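# Set the carton on the raised block inside tape

## Task

Place the carton on top of the raised block so that no part of it extends beyond the blue tape outline, keeping the same face upward as it had initially. It must stay there without the robot supporting it; release it and move the tool away afterward.

## Robot and tools

Robot: two arms, left_arm and right_arm, each ending in a vacuum suction cup (rim 36 mm wide) rather than fingers. Each arm has a wrist camera: cam_left_wrist and cam_right_wrist, both 616x616 fisheye images.

Frame: all reported positions use one shared scene frame in metres. The origin sits on the table surface midway between the arms; +z is up, +x extends out over the table, and left_arm is mounted on the +y side. The names left and right do not describe image sides. The cup point is the centre of the cup rim; the cup opens along the cup point's own +z axis. About 4 cm behind the rim the tool body and camera widen to roughly 9 cm sideways, so keep that clearance from objects. Reported cup positions get less accurate at long reach.

The 14-number row: every moving call uses rows of exactly 14 numbers, each in [-1, 1], covering both arms even if one stays still. Order: left_arm dx, dy, dz, rx, ry, rz, left suction, then right_arm dx, dy, dz, rx, ry, rz, right suction. The six motion numbers are an offset, not a pose: they shift the target relative to that cup point's pose in the most recent result that reported it (before any such result, and for later calls inside the same reply, relative to where the arm is when the action begins). The offset is expressed in the cup point's own axes, not the scene frame. Scale: 1.0 equals 0.6 m of translation or 180 degrees of rotation; rx, ry, rz form a single rotation vector. Within one action every row counts from that same base pose, not from the row before. Sending zeros therefore pulls the arm back to its base pose; it is not a pause. The suction number switches suction on if above 0.01 and off at 0.01 or less, and it persists; to keep an arm's suction unchanged, repeat its current value (a 0 actively turns it off).

Tools:
- execute_actions {actions, pictures}: actions is a list holding one item or none. An empty list just reports the state. An item {rows, steps} runs up to 15 rows over up to 15 control steps of 1/30 s (default 15), reusing the last row if rows run out. An item {steps} alone (max 300) waits, counting from the previous result, so time spent replying is included. pictures toggles camera images (on by default).
- move {target, speed}: target is one 14-number row as above; each cup point travels in a straight line toward its offset target, both arms finishing together, lasting 0.5 to 10 s (cut off at 10 s). speed is m/s, 0.002 to 0.5, default 0.25; rotation is capped at twice that in rad/s. Suction values are applied at the start. Moves do not avoid obstacles or the other arm, and arms may lag, drift or overshoot the speed, especially near full extension.
- wait {seconds}: 0 to 10 s, sends nothing new.
- zoom_image {camera, region}: region [x0, y0, x1, y1] in pixels, origin top-left, max 504x504, gives a sharper crop of the latest image.
- finished_scene {scene}: ends the current scene irreversibly (give its number) and reports success. Replying without any tool call ends everything.

Motion limits: each step the commanded pose is clipped to within 70 mm and 16 degrees of the measured pose, and position wins over orientation if both cannot be met. A far target may need several actions; check the result pose and send the remainder. The simulation keeps running while you compose a reply.

Reading results: the state line gives each cup point's position, quaternion (wxyz) and velocities. suction_measured shows vacuum: near 0 means no seal; 0.83 or more means airtight; in between means leakage. part_present turns 1 at 0.50 and back to 0 below 0.45. HELD marks steps where your command was partly withheld; a pose unreachable line names the arm whose command the clearance check altered. A move adds a move: line with its ending (done, off_target, moving, held, fault), any limits (paced = target clipped; held = some steps blocked, after which the arm may surge), and each cup point's remaining distance. Hand target lines show where the controller is driving each arm. Flange force approximates external force, including held weight, with noticeable error. Joint torques and a MOTOR HOT warning also appear; overheating brakes the arm.

Gripping: switch suction on and press the rim flat onto a smooth face of the carton, fully inside its edges, away from seams or holes. Under vacuum the cup shortens, so the load sits up to about 12 mm nearer the tool. To release, lower the carton until it rests on the block, turn suction off, then back away at least 15 mm before it is truly free. A cup sealed on the table pins the tool; suction off frees it.

Avoid: pressing past contact, since the arms are stiff; a joint torque at its limit or 144 N of external force triggers a fault that halts the arm for 10 s. Approach slowly when contacting. Never let arms collide or push each other. Do not drop, slam or knock anything off the table, keep the carton's original top face up, and expect occasional small disturbances to loose objects, so verify placement before finishing.

Each tool is called by a JSON object that holds its "api" and its "payload", one argument or row to a line.

## Session

{"api": "execute_actions", "payload": {
  "actions": []
}}

Scene clock: 0.00 s of 5000.00 s.
left_arm: end_effector_position=(+0.7126, +0.5961, +0.3630) suction_measured=0.01 part_present=0 end_effector_quat_wxyz=(+0.001, -0.290, +0.957, -0.001) end_effector_velocity=(+0.000, +0.001, +0.000) end_effector_angular_velocity=(+0.000, -0.000, +0.001) | right_arm: end_effector_position=(+0.7203, -0.5521, +0.3627) suction_measured=0.00 part_present=0 end_effector_quat_wxyz=(+0.001, +0.249, +0.969, +0.001) end_effector_velocity=(-0.000, +0.000, +0.001) end_effector_angular_velocity=(-0.001, -0.002, +0.000)
Joint positions: left_arm=[-0.052  0.166  1.62  -0.002  1.353 -0.578] | right_arm=[-0.053  0.166  1.62   0.001  1.353  0.471]
Joint velocities: left_arm=[ 0.002  0.    -0.001  0.     0.     0.   ] | right_arm=[ 0.    -0.001 -0.    -0.    -0.     0.   ]
Joint torques (N m, as the joint torque sensors report them, + toward a larger angle): no reading
Flange force (N, the push that the arm receives, along the end effector's own x y z axes): no reading
Hand target (left_arm): +0.713, +0.596, +0.363; +0.001, -0.290, +0.957, -0.001
Hand target (right_arm): +0.720, -0.552, +0.363; +0.001, +0.249, +0.969, +0.001
camera_calibration (this result's frames):
cam_left_wrist: T_world_to_cam=[[0.592769, -0.804924, 0.0268747, 0.0532063], [-0.71791, -0.512978, 0.470595, 0.662713], [-0.365007, -0.298248, -0.88194, 0.842922], [0, 0, 0, 1]] pos_world=[0.751901, 0.634184, 0.430107]
cam_right_wrist: T_world_to_cam=[[-0.450691, -0.890393, -0.0638581, -0.132272], [-0.822453, 0.38636, 0.417488, 0.678265], [-0.347056, 0.240678, -0.906436, 0.792888], [0, 0, 0, 1]] pos_world=[0.773404, -0.57066, 0.427088]

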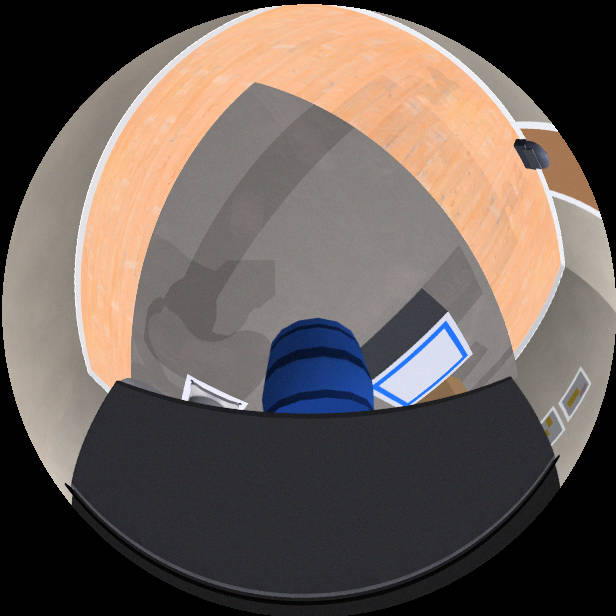

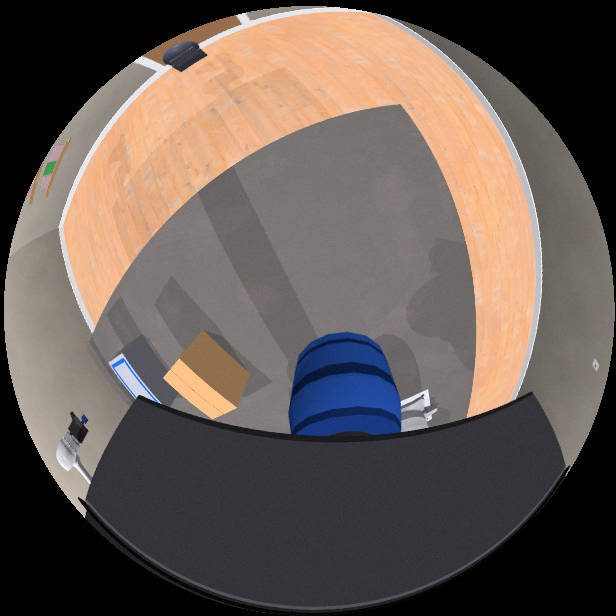

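{"api": "move", "payload": {
  "target": [0.523,-0.505,-0.145,0,0,0,0,0.557,0.322,-0.167,0,0,-0.16,0],
  "speed": 0.35
}}

{"api": "zoom_image", "payload": {
  "camera": "cam_right_wrist",
  "region": [110, 100, 380, 300]
}}

{"api": "zoom_image", "payload": {
  "camera": "cam_left_wrist",
  "region": [190, 100, 460, 340]
}}

Scene clock: 7.07 s of 5000.00 s.
left_arm: end_effector_position=(+0.6186, +0.1702, +0.4500) suction_measured=0.01 part_present=0 end_effector_quat_wxyz=(+0.000, -0.290, +0.957, -0.002) end_effector_velocity=(+0.001, -0.001, -0.001) end_effector_angular_velocity=(+0.000, +0.001, -0.000) | right_arm: end_effector_position=(+0.5198, -0.2221, +0.4628) suction_measured=0.00 part_present=0 end_effector_quat_wxyz=(+0.001, -0.000, +1.000, +0.001) end_effector_velocity=(-0.000, -0.000, -0.002) end_effector_angular_velocity=(-0.002, +0.004, -0.000)
Joint positions: left_arm=[-0.719  0.188  1.436 -0.002  1.515 -1.245] | right_arm=[0.57  0.01  1.61  0.001 1.519 0.592]
Joint velocities: left_arm=[-0.001  0.003 -0.002 -0.001  0.001 -0.   ] | right_arm=[0.    0.002 0.002 0.    0.001 0.   ]
Joint torques (N m, as the joint torque sensors report them, + toward a larger angle): left_arm=[ -0.97 -59.04 -40.8    3.95   0.22  -0.19] | right_arm=[ -3.55 -37.29 -41.77   4.3    0.31   0.18]
Flange force (N, the push that the arm receives, along the end effector's own x y z axes): left_arm=[-1.4 1.3 1.6] | right_arm=[10.4 -0.7 2.9]
Hand target (left_arm): +0.619, +0.170, +0.450; +0.000, -0.290, +0.957, -0.002
Hand target (right_arm): +0.520, -0.222, +0.463; +0.001, -0.000, +1.000, +0.001
Off the commanded pose (left_arm): 0.001 m, 0 deg.
Off the commanded pose (right_arm): 0.000 m, 0 deg.
After step 90, 2.27 s passed at rest.
move: done
camera_calibration (this result's frames):
cam_left_wrist: T_world_to_cam=[[0.592663, -0.80499, 0.0272116, -0.236265], [-0.717285, -0.51212, 0.472478, 0.334409], [-0.366405, -0.299539, -0.880922, 0.758997], [0, 0, 0, 1]] pos_world=[0.657993, 0.208415, 0.517046]
cam_right_wrist: T_world_to_cam=[[0.0340868, -0.99736, -0.0641166, -0.19802], [-0.906708, -0.0578457, 0.417774, 0.289069], [-0.42038, 0.0438944, -0.906286, 0.72894], [0, 0, 0, 1]] pos_world=[0.575283, -0.212772, 0.527166]

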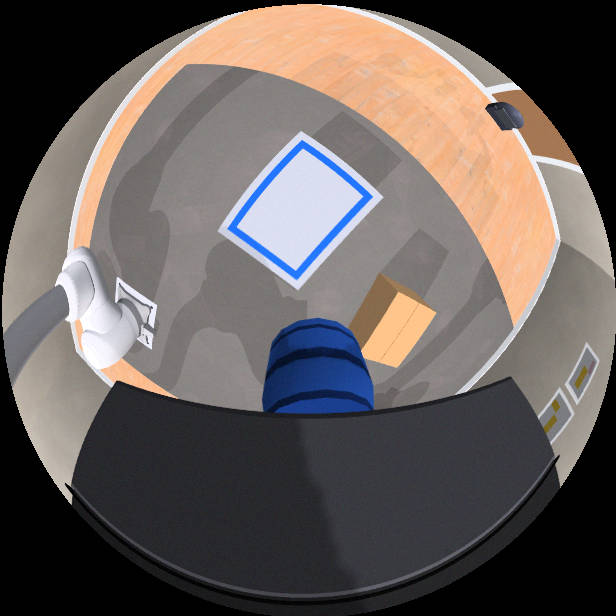

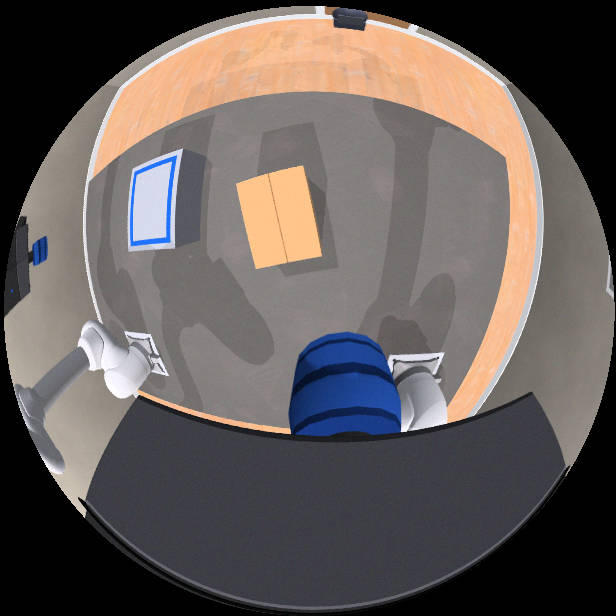

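Region (110, 100, 380, 300) of cam_right_wrist's 616x616 image, scaled by 1.867, with more detail than that image has; it fills the top 373 rows of this view, and the rest is white.

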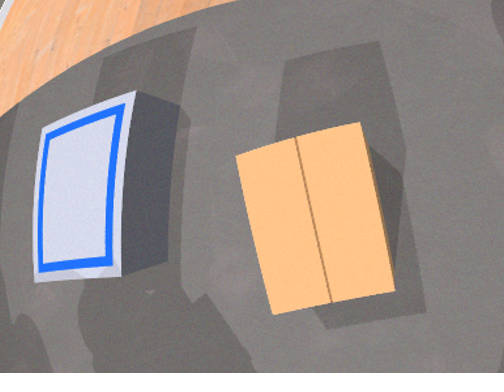

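Region (190, 100, 460, 340) of cam_left_wrist's 616x616 image, scaled by 1.867, with more detail than that image has.

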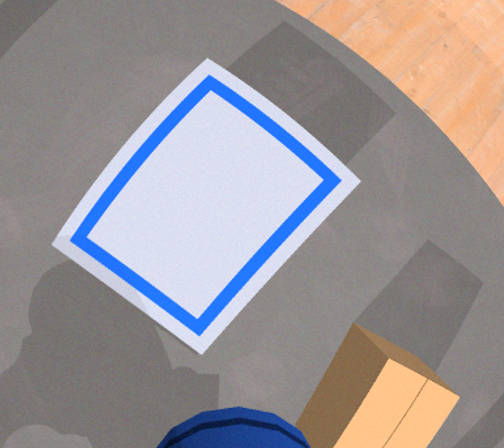

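{"api": "move", "payload": {
  "target": [0,0.5,0,0,0,0,0,-0.114,0.107,0.5,0,0,0,0],
  "speed": 0.3
}}

{"api": "move", "payload": {
  "target": [0,0,0,0,0,0,0,0,0,0.058,0,0,0,1],
  "speed": 0.03
}}

Scene clock: 32.60 s of 5000.00 s.
left_arm: end_effector_position=(+0.4526, +0.4200, +0.4496) suction_measured=0.01 part_present=0 end_effector_quat_wxyz=(+0.001, -0.290, +0.957, -0.002) end_effector_velocity=(-0.001, +0.001, -0.000) end_effector_angular_velocity=(-0.000, +0.000, -0.000) | right_arm: end_effector_position=(+0.5884, -0.1577, +0.1628) suction_measured=0.00 part_present=0 end_effector_quat_wxyz=(+0.001, +0.000, +1.000, +0.001) end_effector_velocity=(+0.002, +0.001, +0.000) end_effector_angular_velocity=(+0.001, -0.001, +0.002)
Joint positions: left_arm=[-0.48  -0.243  1.854 -0.002  1.527 -1.006] | right_arm=[0.593 0.305 1.83  0.001 1.004 0.615]
Joint velocities: left_arm=[ 0.001 -0.001  0.001 -0.    -0.     0.002] | right_arm=[ 0.     0.002 -0.003  0.    -0.    -0.002]
Joint torques (N m, as the joint torque sensors report them, + toward a larger angle): left_arm=[  0.5  -12.44 -40.95   4.02   0.3   -0.22] | right_arm=[ -2.92 -57.89 -35.38   3.67   0.02   0.45]
Flange force (N, the push that the arm receives, along the end effector's own x y z axes): left_arm=[4.6 4.9 1.3] | right_arm=[11.8 -4.5 -5.3]
Hand target (left_arm): +0.453, +0.420, +0.450; +0.001, -0.290, +0.957, -0.002
Hand target (right_arm): +0.589, -0.158, +0.163; +0.001, +0.000, +1.000, +0.001
Off the commanded pose (left_arm): 0.001 m, 0 deg.
Off the commanded pose (right_arm): 0.001 m, 0 deg.
After step 90, 20.97 s passed at rest.
move: done
camera_calibration (this result's frames):
cam_left_wrist: T_world_to_cam=[[0.592607, -0.805032, 0.0272173, 0.0631694], [-0.717598, -0.512292, 0.471815, 0.343946], [-0.365883, -0.299132, -0.881277, 0.772349], [0, 0, 0, 1]] pos_world=[0.49197, 0.458089, 0.516655]
cam_right_wrist: T_world_to_cam=[[0.0334818, -0.997395, -0.0638965, -0.155021], [-0.906729, -0.057205, 0.417816, 0.480455], [-0.420383, 0.0439476, -0.906282, 0.483145], [0, 0, 0, 1]] pos_world=[0.643939, -0.148366, 0.227219]

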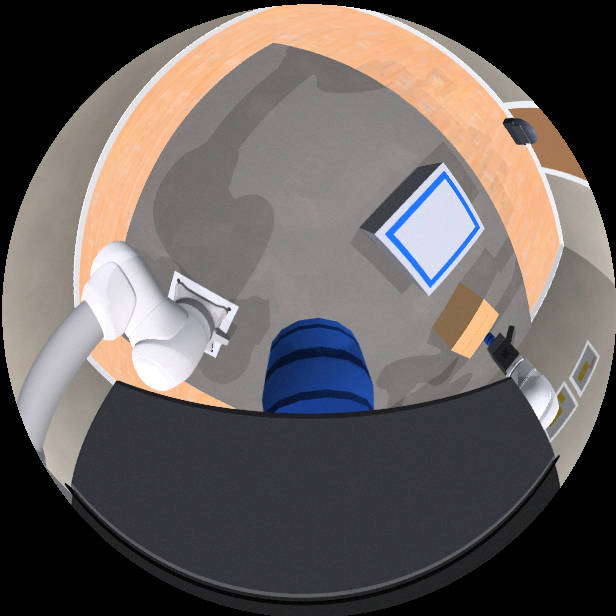

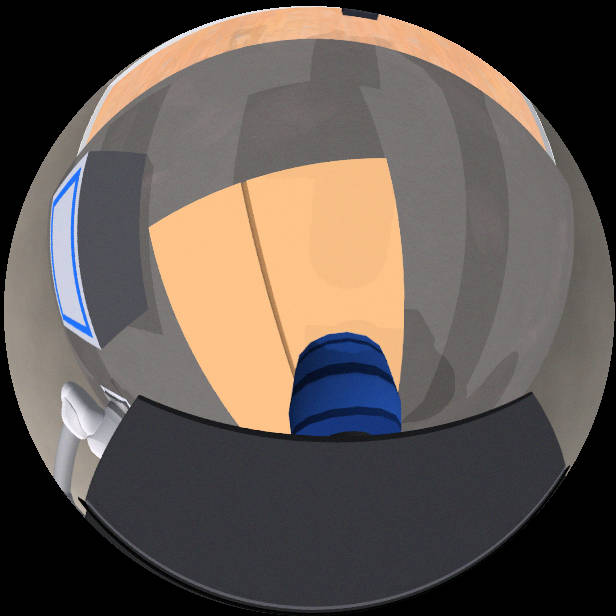

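Scene clock: 34.03 s of 5000.00 s.
left_arm: end_effector_position=(+0.4526, +0.4200, +0.4496) suction_measured=0.01 part_present=0 end_effector_quat_wxyz=(+0.001, -0.290, +0.957, -0.002) end_effector_velocity=(-0.000, +0.000, -0.000) end_effector_angular_velocity=(-0.000, +0.001, -0.001) | right_arm: end_effector_position=(+0.5885, -0.1576, +0.1280) suction_measured=0.84 part_present=1 end_effector_quat_wxyz=(+0.001, +0.000, +1.000, +0.001) end_effector_velocity=(+0.001, +0.000, -0.001) end_effector_angular_velocity=(+0.001, -0.001, -0.001)
Joint positions: left_arm=[-0.48  -0.243  1.854 -0.002  1.527 -1.006] | right_arm=[0.593 0.338 1.858 0.001 0.943 0.615]
Joint velocities: left_arm=[ 0.     0.     0.    -0.     0.     0.002] | right_arm=[-0.     0.002 -0.     0.    -0.002  0.   ]
Joint torques (N m, as the joint torque sensors report them, + toward a larger angle): left_arm=[  1.63 -14.28 -39.9    4.56  -0.18   0.39] | right_arm=[  0.39 -71.79 -39.23   4.21   0.41   0.37]
Flange force (N, the push that the arm receives, along the end effector's own x y z axes): left_arm=[5.6 -0.8 -1.2] | right_arm=[3.8 -4.4 11.1]
Hand target (left_arm): +0.453, +0.420, +0.450; +0.001, -0.290, +0.957, -0.002
Hand target (right_arm): +0.588, -0.158, +0.128; +0.001, +0.000, +1.000, +0.001
Off the commanded pose (left_arm): 0.000 m, 0 deg.
Off the commanded pose (right_arm): 0.000 m, 0 deg.
move: done
camera_calibration (this result's frames):
cam_left_wrist: T_world_to_cam=[[0.592604, -0.805033, 0.0272288, 0.0631869], [-0.717603, -0.512286, 0.471814, 0.343947], [-0.365877, -0.299138, -0.881278, 0.772357], [0, 0, 0, 1]] pos_world=[0.49196, 0.458108, 0.516661]
cam_right_wrist: T_world_to_cam=[[0.0334135, -0.997399, -0.0638637, -0.157185], [-0.906732, -0.0571291, 0.417819, 0.495024], [-0.420381, 0.0439465, -0.906283, 0.451649], [0, 0, 0, 1]] pos_world=[0.643971, -0.148344, 0.192453]

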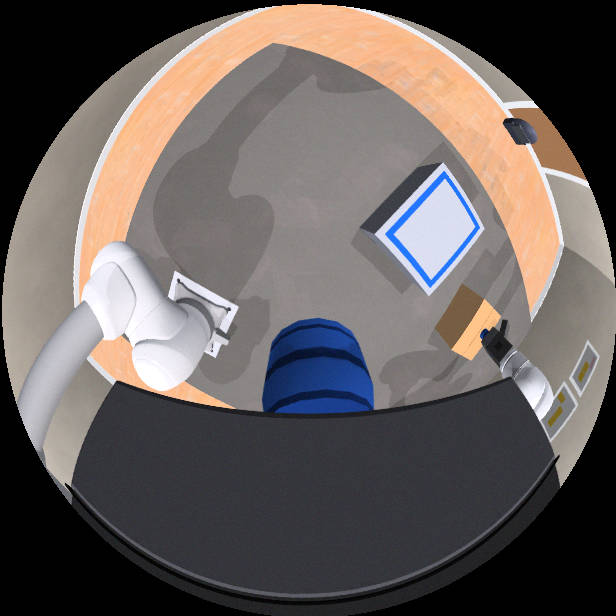

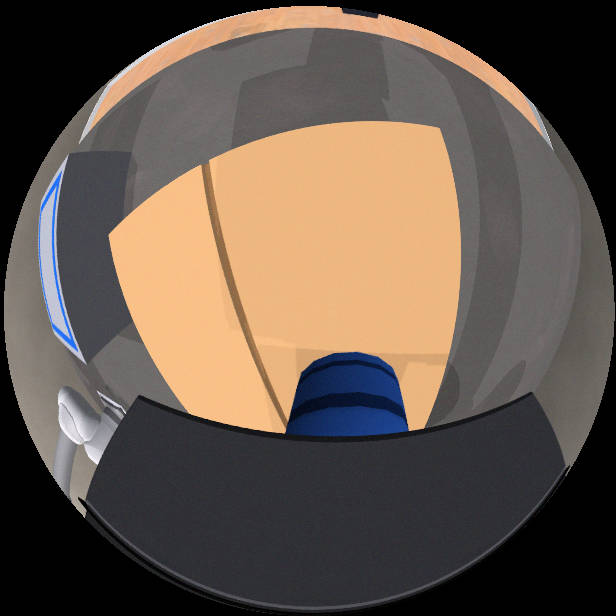

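Delta to target: (+0.062, +0.354).

{"api": "move", "payload": {
  "target": [0,0,0,0,0,0,0,0,0,-0.28,0,0,0,1],
  "speed": 0.2
}}

{"api": "move", "payload": {
  "target": [0,0,0,0,0,0,0,-0.103,0.59,0,0,0,0.089,1],
  "speed": 0.2
}}

{"api": "move", "payload": {
  "target": [0,0,0,0,0,0,0,0,0,0.055,0,0,0,1],
  "speed": 0.04
}}

{"api": "zoom_image", "payload": {
  "camera": "cam_left_wrist",
  "region": [350, 140, 550, 330]
}}

Scene clock: 40.03 s of 5000.00 s.
left_arm: end_effector_position=(+0.4526, +0.4200, +0.4496) suction_measured=0.01 part_present=0 end_effector_quat_wxyz=(+0.001, -0.290, +0.957, -0.002) end_effector_velocity=(+0.000, -0.000, -0.001) end_effector_angular_velocity=(+0.001, +0.002, -0.001) | right_arm: end_effector_position=(+0.5882, -0.1578, +0.2960) suction_measured=0.90 part_present=1 end_effector_quat_wxyz=(+0.001, +0.000, +1.000, +0.001) end_effector_velocity=(+0.000, +0.001, +0.001) end_effector_angular_velocity=(+0.000, -0.000, +0.002)
Joint positions: left_arm=[-0.48  -0.243  1.854 -0.002  1.527 -1.006] | right_arm=[0.593 0.21  1.69  0.001 1.239 0.615]
Joint velocities: left_arm=[-0.     0.002 -0.    -0.     0.     0.001] | right_arm=[ 0.001  0.    -0.002 -0.     0.001 -0.001]
Joint torques (N m, as the joint torque sensors report them, + toward a larger angle): left_arm=[ -1.59 -15.96 -40.18   4.17  -0.58   0.16] | right_arm=[ -1.94 -66.34 -46.87   4.21   0.53   0.41]
Flange force (N, the push that the arm receives, along the end effector's own x y z axes): left_arm=[-3.2 1.7 -1.2] | right_arm=[6.1 -1.7 15.7]
Hand target (left_arm): +0.453, +0.420, +0.450; +0.001, -0.290, +0.957, -0.002
Hand target (right_arm): +0.588, -0.158, +0.296; +0.001, +0.000, +1.000, +0.001
Off the commanded pose (left_arm): 0.000 m, 0 deg.
Off the commanded pose (right_arm): 0.000 m, 0 deg.
After step 90, 1.73 s passed at rest.
move: done
camera_calibration (this result's frames):
cam_left_wrist: T_world_to_cam=[[0.592607, -0.805031, 0.0272396, 0.0631684], [-0.717607, -0.512286, 0.471809, 0.343939], [-0.365866, -0.299144, -0.88128, 0.772357], [0, 0, 0, 1]] pos_world=[0.491958, 0.458094, 0.516669]
cam_right_wrist: T_world_to_cam=[[0.0337428, -0.99738, -0.0639849, -0.146709], [-0.906652, -0.0574857, 0.417944, 0.424493], [-0.420527, 0.0439094, -0.906217, 0.603827], [0, 0, 0, 1]] pos_world=[0.643743, -0.148437, 0.360397]

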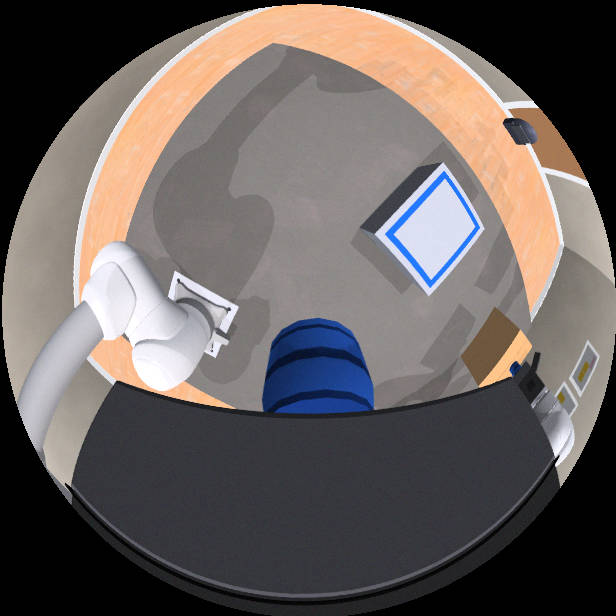

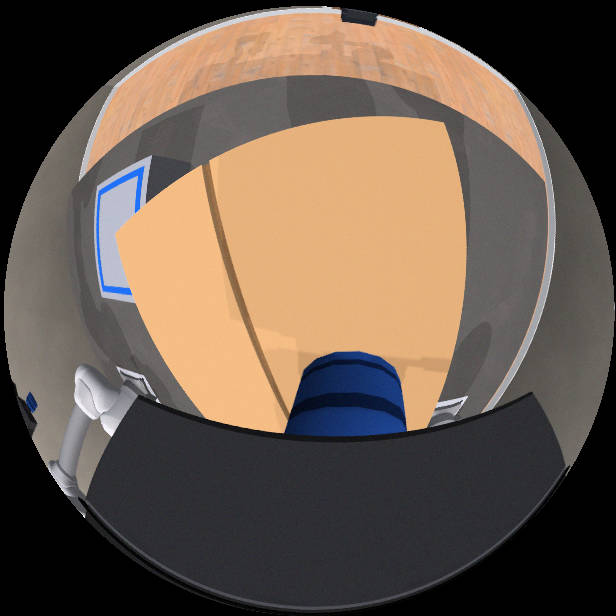

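Scene clock: 42.30 s of 5000.00 s.
left_arm: end_effector_position=(+0.4526, +0.4200, +0.4496) suction_measured=0.01 part_present=0 end_effector_quat_wxyz=(+0.001, -0.290, +0.957, -0.002) end_effector_velocity=(-0.000, +0.000, +0.001) end_effector_angular_velocity=(-0.001, -0.002, -0.001) | right_arm: end_effector_position=(+0.6495, +0.1962, +0.2963) suction_measured=0.91 part_present=1 end_effector_quat_wxyz=(+0.000, +0.139, +0.990, +0.001) end_effector_velocity=(+0.001, -0.000, +0.000) end_effector_angular_velocity=(-0.001, -0.000, -0.002)
Joint positions: left_arm=[-0.48  -0.243  1.854 -0.002  1.527 -1.006] | right_arm=[0.863 0.701 0.956 0.001 1.482 1.164]
Joint velocities: left_arm=[ 0.001 -0.002 -0.001 -0.     0.     0.002] | right_arm=[-0.001  0.001 -0.002 -0.     0.002  0.001]
Joint torques (N m, as the joint torque sensors report them, + toward a larger angle): left_arm=[  1.02 -13.54 -40.73   4.36   0.21   0.18] | right_arm=[  -1.06 -118.27  -50.36    4.2    -0.05    0.65]
Flange force (N, the push that the arm receives, along the end effector's own x y z axes): left_arm=[5.1 1.7 0.8] | right_arm=[4.4 -10.4 16.6]
Hand target (left_arm): +0.453, +0.420, +0.450; +0.001, -0.290, +0.957, -0.002
Hand target (right_arm): +0.649, +0.196, +0.296; +0.000, +0.139, +0.990, +0.001
Off the commanded pose (left_arm): 0.000 m, 0 deg.
Off the commanded pose (right_arm): 0.001 m, 0 deg.
move: done
camera_calibration (this result's frames):
cam_left_wrist: T_world_to_cam=[[0.592607, -0.805031, 0.0272398, 0.0631682], [-0.717607, -0.512286, 0.471809, 0.343939], [-0.365866, -0.299144, -0.88128, 0.772357], [0, 0, 0, 1]] pos_world=[0.491958, 0.458094, 0.516669]
cam_right_wrist: T_world_to_cam=[[-0.242602, -0.967985, -0.0644114, 0.378121], [-0.886778, 0.194345, 0.419352, 0.437498], [-0.393408, 0.158854, -0.905536, 0.573954], [0, 0, 0, 1]] pos_world=[0.705494, 0.189815, 0.360625]

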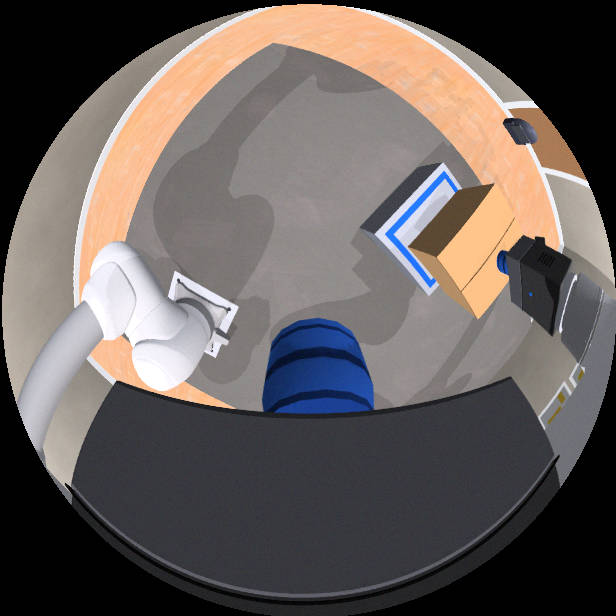

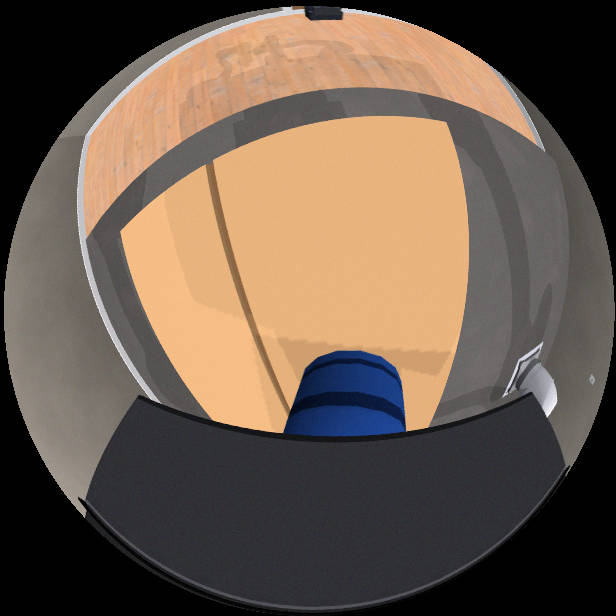

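Scene clock: 43.43 s of 5000.00 s.
left_arm: end_effector_position=(+0.4526, +0.4200, +0.4496) suction_measured=0.01 part_present=0 end_effector_quat_wxyz=(+0.001, -0.290, +0.957, -0.002) end_effector_velocity=(+0.000, -0.000, +0.000) end_effector_angular_velocity=(-0.000, +0.000, +0.000) | right_arm: end_effector_position=(+0.6495, +0.1962, +0.2634) suction_measured=0.90 part_present=1 end_effector_quat_wxyz=(+0.000, +0.139, +0.990, +0.001) end_effector_velocity=(-0.001, +0.001, +0.000) end_effector_angular_velocity=(+0.001, -0.001, +0.000)
Joint positions: left_arm=[-0.48  -0.243  1.854 -0.002  1.527 -1.006] | right_arm=[0.863 0.708 1.003 0.001 1.428 1.164]
Joint velocities: left_arm=[ 0.     0.    -0.001 -0.     0.    -0.   ] | right_arm=[ 0.001 -0.001  0.001  0.    -0.002  0.001]
Joint torques (N m, as the joint torque sensors report them, + toward a larger angle): left_arm=[ -2.25 -14.23 -39.38   4.26  -0.12   0.  ] | right_arm=[  -0.37 -118.82  -50.07    4.17   -0.13    0.57]
Flange force (N, the push that the arm receives, along the end effector's own x y z axes): left_arm=[-3.9 3.8 -2.1] | right_arm=[4.1 -9.3 16.1]
Hand target (left_arm): +0.453, +0.420, +0.450; +0.001, -0.290, +0.957, -0.002
Hand target (right_arm): +0.650, +0.196, +0.263; +0.000, +0.139, +0.990, +0.001
Off the commanded pose (left_arm): 0.000 m, 0 deg.
Off the commanded pose (right_arm): 0.000 m, 0 deg.
move: done
camera_calibration (this result's frames):
cam_left_wrist: T_world_to_cam=[[0.592607, -0.805031, 0.0272396, 0.0631685], [-0.717607, -0.512286, 0.471809, 0.343939], [-0.365866, -0.299144, -0.88128, 0.772357], [0, 0, 0, 1]] pos_world=[0.491958, 0.458094, 0.516669]
cam_right_wrist: T_world_to_cam=[[-0.242681, -0.967966, -0.0643963, 0.376078], [-0.886769, 0.194427, 0.419332, 0.451317], [-0.393379, 0.158869, -0.905546, 0.544106], [0, 0, 0, 1]] pos_world=[0.705521, 0.189842, 0.327679]

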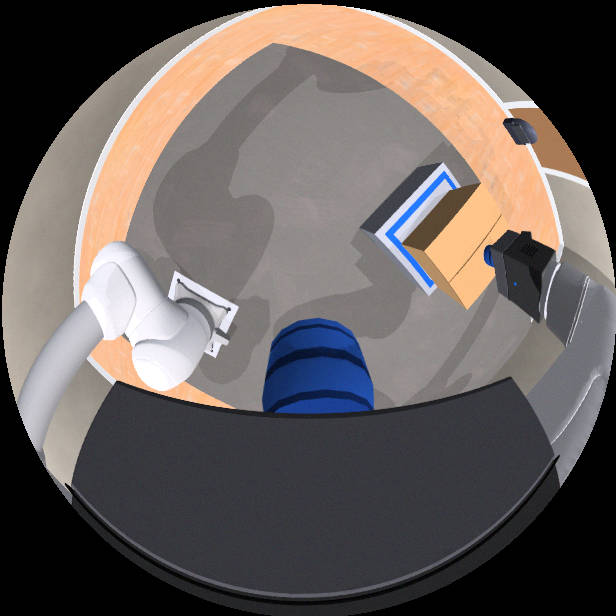

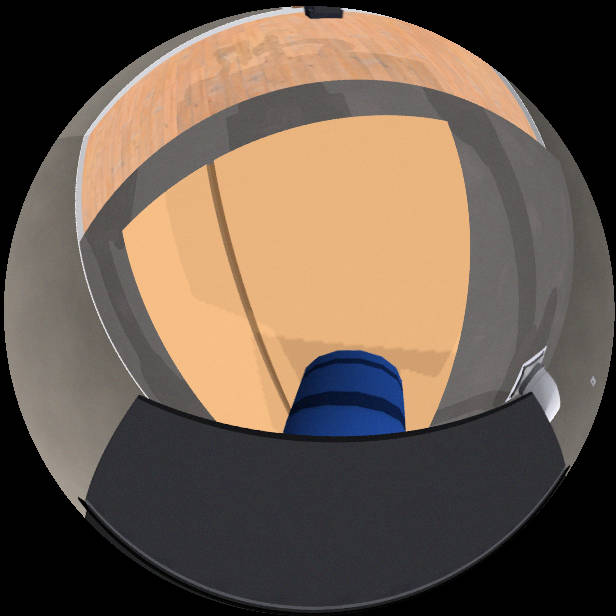

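Region (350, 140, 550, 330) of cam_left_wrist's 616x616 image, scaled by 2.520, with more detail than that image has; it fills the top 479 rows of this view, and the rest is white.

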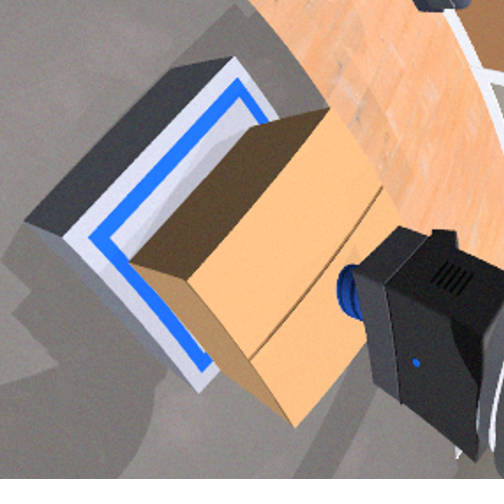

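{"api": "move", "payload": {
  "target": [0,0,0,0,0,0,0,-0.0094,0.0217,0.016,0,0,0,1],
  "speed": 0.02
}}

{"api": "zoom_image", "payload": {
  "camera": "cam_left_wrist",
  "region": [350, 140, 550, 330]
}}

Scene clock: 50.23 s of 5000.00 s.
left_arm: end_effector_position=(+0.4526, +0.4200, +0.4496) suction_measured=0.01 part_present=0 end_effector_quat_wxyz=(+0.001, -0.290, +0.957, -0.002) end_effector_velocity=(-0.000, +0.000, -0.000) end_effector_angular_velocity=(-0.000, +0.000, +0.001) | right_arm: end_effector_position=(+0.6585, +0.2072, +0.2538) suction_measured=0.90 part_present=1 end_effector_quat_wxyz=(+0.000, +0.139, +0.990, +0.001) end_effector_velocity=(-0.000, +0.001, -0.001) end_effector_angular_velocity=(-0.001, +0.001, +0.000)
Joint positions: left_arm=[-0.48  -0.243  1.854 -0.002  1.527 -1.006] | right_arm=[0.863 0.738 0.969 0.001 1.433 1.164]
Joint velocities: left_arm=[ 0.001 -0.     0.    -0.     0.    -0.   ] | right_arm=[ 0.     0.002 -0.001  0.     0.    -0.   ]
Joint torques (N m, as the joint torque sensors report them, + toward a larger angle): left_arm=[ -1.33 -16.91 -39.01   4.03   0.19   0.4 ] | right_arm=[  -0.25 -115.86  -48.96    4.53   -0.07    0.24]
Flange force (N, the push that the arm receives, along the end effector's own x y z axes): left_arm=[-4.2 -1.4 -1.8] | right_arm=[6.1 -15.7 13.7]
Hand target (left_arm): +0.453, +0.420, +0.450; +0.001, -0.290, +0.957, -0.002
Hand target (right_arm): +0.659, +0.207, +0.254; +0.000, +0.139, +0.990, +0.001
Off the commanded pose (left_arm): 0.000 m, 0 deg.
Off the commanded pose (right_arm): 0.000 m, 0 deg.
After step 120, 1.70 s passed at rest.
move: done
camera_calibration (this result's frames):
cam_left_wrist: T_world_to_cam=[[0.592607, -0.805031, 0.0272397, 0.0631683], [-0.717607, -0.512287, 0.471809, 0.343939], [-0.365866, -0.299144, -0.88128, 0.772357], [0, 0, 0, 1]] pos_world=[0.491958, 0.458094, 0.516669]
cam_right_wrist: T_world_to_cam=[[-0.242652, -0.967972, -0.0644184, 0.388238], [-0.88678, 0.194392, 0.419323, 0.461157], [-0.393371, 0.158874, -0.905549, 0.537248], [0, 0, 0, 1]] pos_world=[0.714489, 0.200803, 0.31814]

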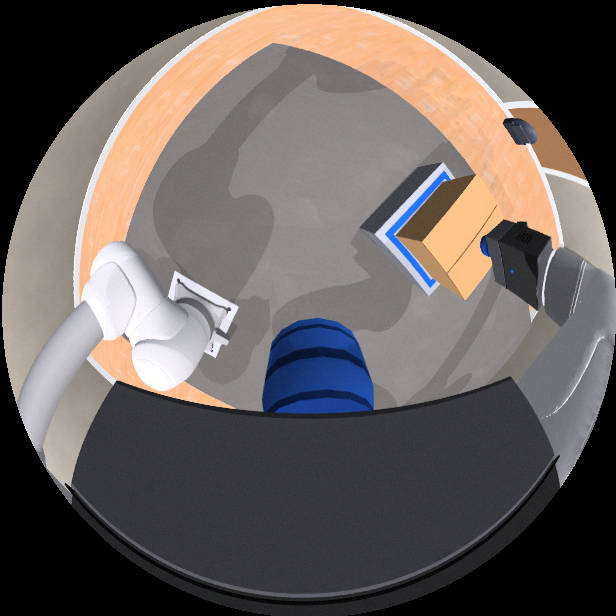

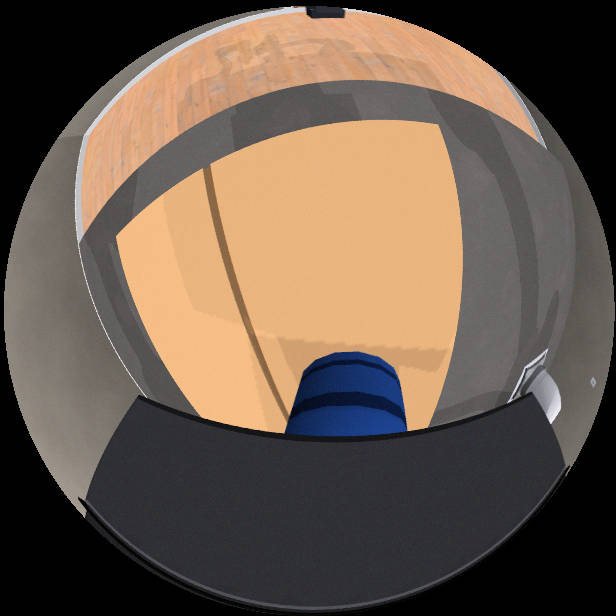

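Region (350, 140, 550, 330) of cam_left_wrist's 616x616 image, scaled by 2.520, with more detail than that image has; it fills the top 479 rows of this view, and the rest is white.

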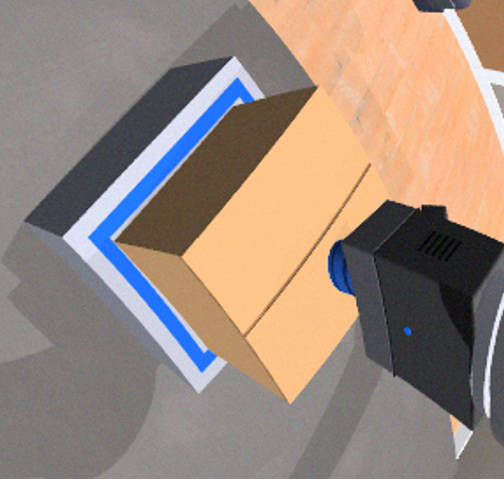

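{"api": "move", "payload": {
  "target": [0,0,0,0,0,0,0,-0.006,-0.002,-0.006,0,0,0,1],
  "speed": 0.01
}}

{"api": "move", "payload": {
  "target": [0,0,0,0,0,0,0,-0.003,-0.011,0.013,0,0,0,1],
  "speed": 0.008
}}

{"api": "zoom_image", "payload": {
  "camera": "cam_left_wrist",
  "region": [350, 140, 550, 330]
}}

Scene clock: 57.57 s of 5000.00 s.
left_arm: end_effector_position=(+0.4526, +0.4200, +0.4496) suction_measured=0.01 part_present=0 end_effector_quat_wxyz=(+0.001, -0.290, +0.957, -0.002) end_effector_velocity=(+0.001, +0.000, -0.001) end_effector_angular_velocity=(+0.001, +0.001, +0.001) | right_arm: end_effector_position=(+0.6616, +0.2051, +0.2574) suction_measured=0.90 part_present=1 end_effector_quat_wxyz=(+0.000, +0.139, +0.990, +0.001) end_effector_velocity=(+0.001, -0.000, +0.001) end_effector_angular_velocity=(+0.000, -0.000, +0.001)
Joint positions: left_arm=[-0.48  -0.243  1.854 -0.002  1.527 -1.006] | right_arm=[0.859 0.737 0.963 0.001 1.439 1.161]
Joint velocities: left_arm=[ 0.001  0.002 -0.001  0.    -0.001  0.   ] | right_arm=[-0.     0.    -0.002 -0.     0.001 -0.001]
Joint torques (N m, as the joint torque sensors report them, + toward a larger angle): left_arm=[  0.11 -15.78 -40.25   4.15  -0.28   0.64] | right_arm=[   0.27 -121.31  -49.97    4.49    0.07    0.29]
Flange force (N, the push that the arm receives, along the end effector's own x y z axes): left_arm=[1.3 -1.1 -0.7] | right_arm=[3.0 -9.1 17.0]
Hand target (left_arm): +0.453, +0.420, +0.450; +0.001, -0.290, +0.957, -0.002
Hand target (right_arm): +0.662, +0.205, +0.257; +0.000, +0.139, +0.990, +0.001
Off the commanded pose (left_arm): 0.000 m, 0 deg.
Off the commanded pose (right_arm): 0.000 m, 0 deg.
After step 90, 3.60 s passed at rest.
move: done
camera_calibration (this result's frames):
cam_left_wrist: T_world_to_cam=[[0.592607, -0.805031, 0.0272398, 0.0631682], [-0.717607, -0.512286, 0.471809, 0.343939], [-0.365866, -0.299144, -0.88128, 0.772357], [0, 0, 0, 1]] pos_world=[0.491958, 0.458094, 0.516669]
cam_right_wrist: T_world_to_cam=[[-0.242644, -0.967974, -0.0644161, 0.387151], [-0.886785, 0.194388, 0.419316, 0.462838], [-0.393365, 0.158868, -0.905552, 0.542044], [0, 0, 0, 1]] pos_world=[0.717599, 0.19867, 0.321712]

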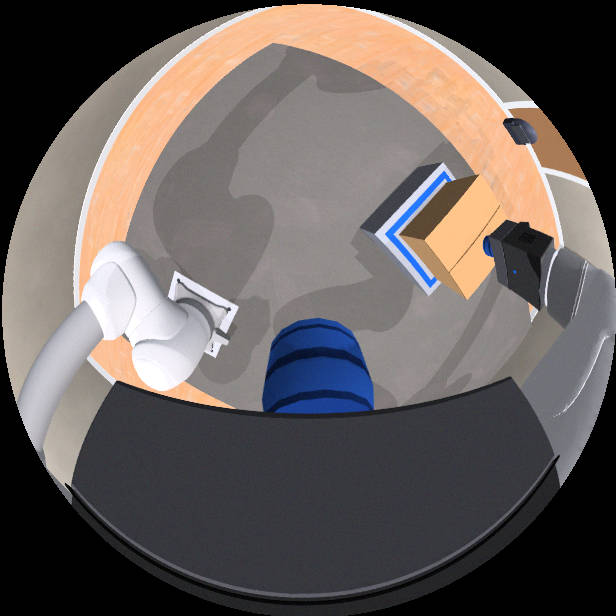

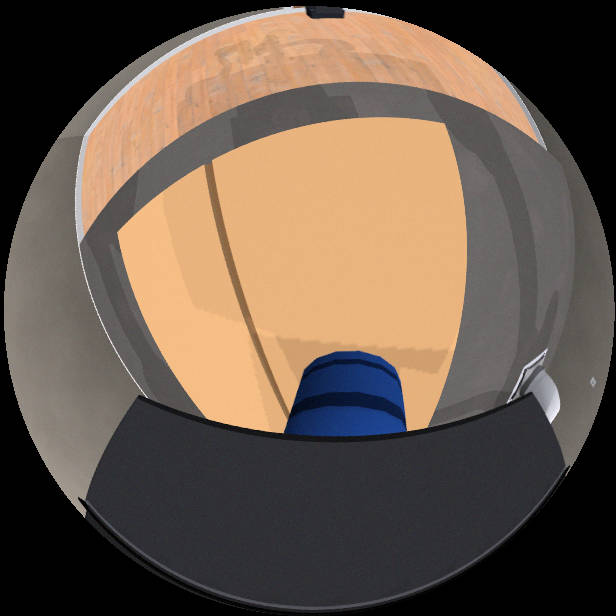

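Scene clock: 59.10 s of 5000.00 s.
left_arm: end_effector_position=(+0.4526, +0.4200, +0.4496) suction_measured=0.01 part_present=0 end_effector_quat_wxyz=(+0.001, -0.290, +0.957, -0.002) end_effector_velocity=(-0.000, +0.000, -0.001) end_effector_angular_velocity=(+0.001, +0.002, -0.001) | right_arm: end_effector_position=(+0.6615, +0.1983, +0.2496) suction_measured=0.90 part_present=1 end_effector_quat_wxyz=(+0.000, +0.139, +0.990, +0.001) end_effector_velocity=(+0.000, +0.000, -0.001) end_effector_angular_velocity=(+0.000, +0.000, +0.000)
Joint positions: left_arm=[-0.48  -0.243  1.854 -0.002  1.527 -1.006] | right_arm=[0.854 0.729 0.992 0.001 1.418 1.156]
Joint velocities: left_arm=[0.    0.    0.002 0.    0.    0.002] | right_arm=[-0.     0.001  0.     0.    -0.001 -0.001]
Joint torques (N m, as the joint torque sensors report them, + toward a larger angle): left_arm=[ -0.6  -13.22 -39.8    4.32   0.12   0.36] | right_arm=[  -2.65 -115.7   -47.89    4.63    0.56    0.5 ]
Flange force (N, the push that the arm receives, along the end effector's own x y z axes): left_arm=[1.4 3.0 -0.6] | right_arm=[6.7 -10.3 13.6]
Hand target (left_arm): +0.453, +0.420, +0.450; +0.001, -0.290, +0.957, -0.002
Hand target (right_arm): +0.662, +0.198, +0.250; +0.000, +0.139, +0.990, +0.001
Off the commanded pose (left_arm): 0.000 m, 0 deg.
Off the commanded pose (right_arm): 0.000 m, 0 deg.
move: done
camera_calibration (this result's frames):
cam_left_wrist: T_world_to_cam=[[0.592607, -0.805031, 0.0272397, 0.0631684], [-0.717607, -0.512286, 0.471808, 0.343939], [-0.365866, -0.299144, -0.88128, 0.772357], [0, 0, 0, 1]] pos_world=[0.491958, 0.458094, 0.516669]
cam_right_wrist: T_world_to_cam=[[-0.242669, -0.967968, -0.0644172, 0.380053], [-0.886787, 0.194413, 0.4193, 0.467361], [-0.393346, 0.158876, -0.905559, 0.53604], [0, 0, 0, 1]] pos_world=[0.717525, 0.191855, 0.313934]

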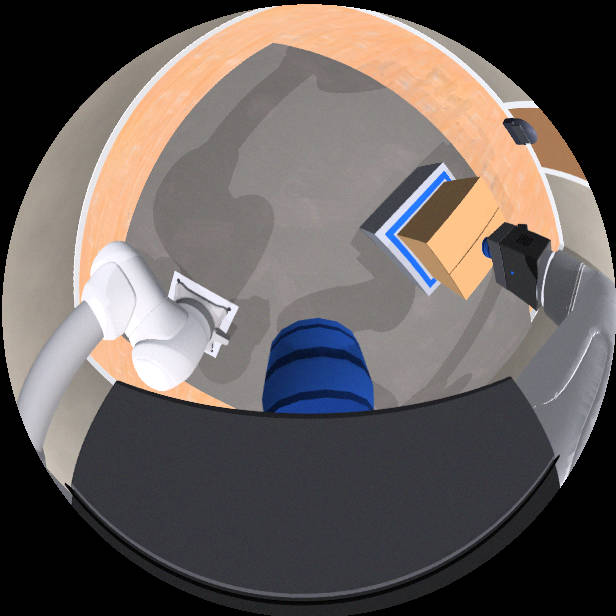

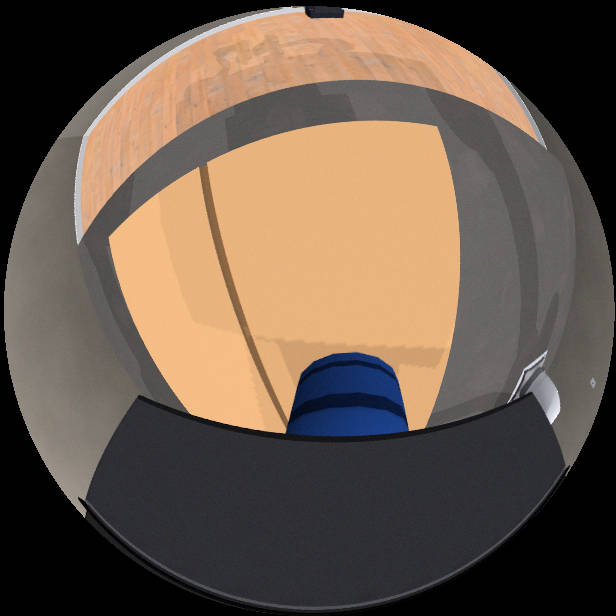

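Region (350, 140, 550, 330) of cam_left_wrist's 616x616 image, scaled by 2.520, with more detail than that image has; it fills the top 479 rows of this view, and the rest is white.

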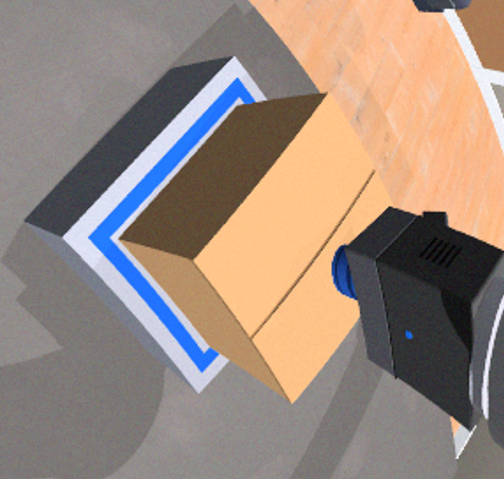

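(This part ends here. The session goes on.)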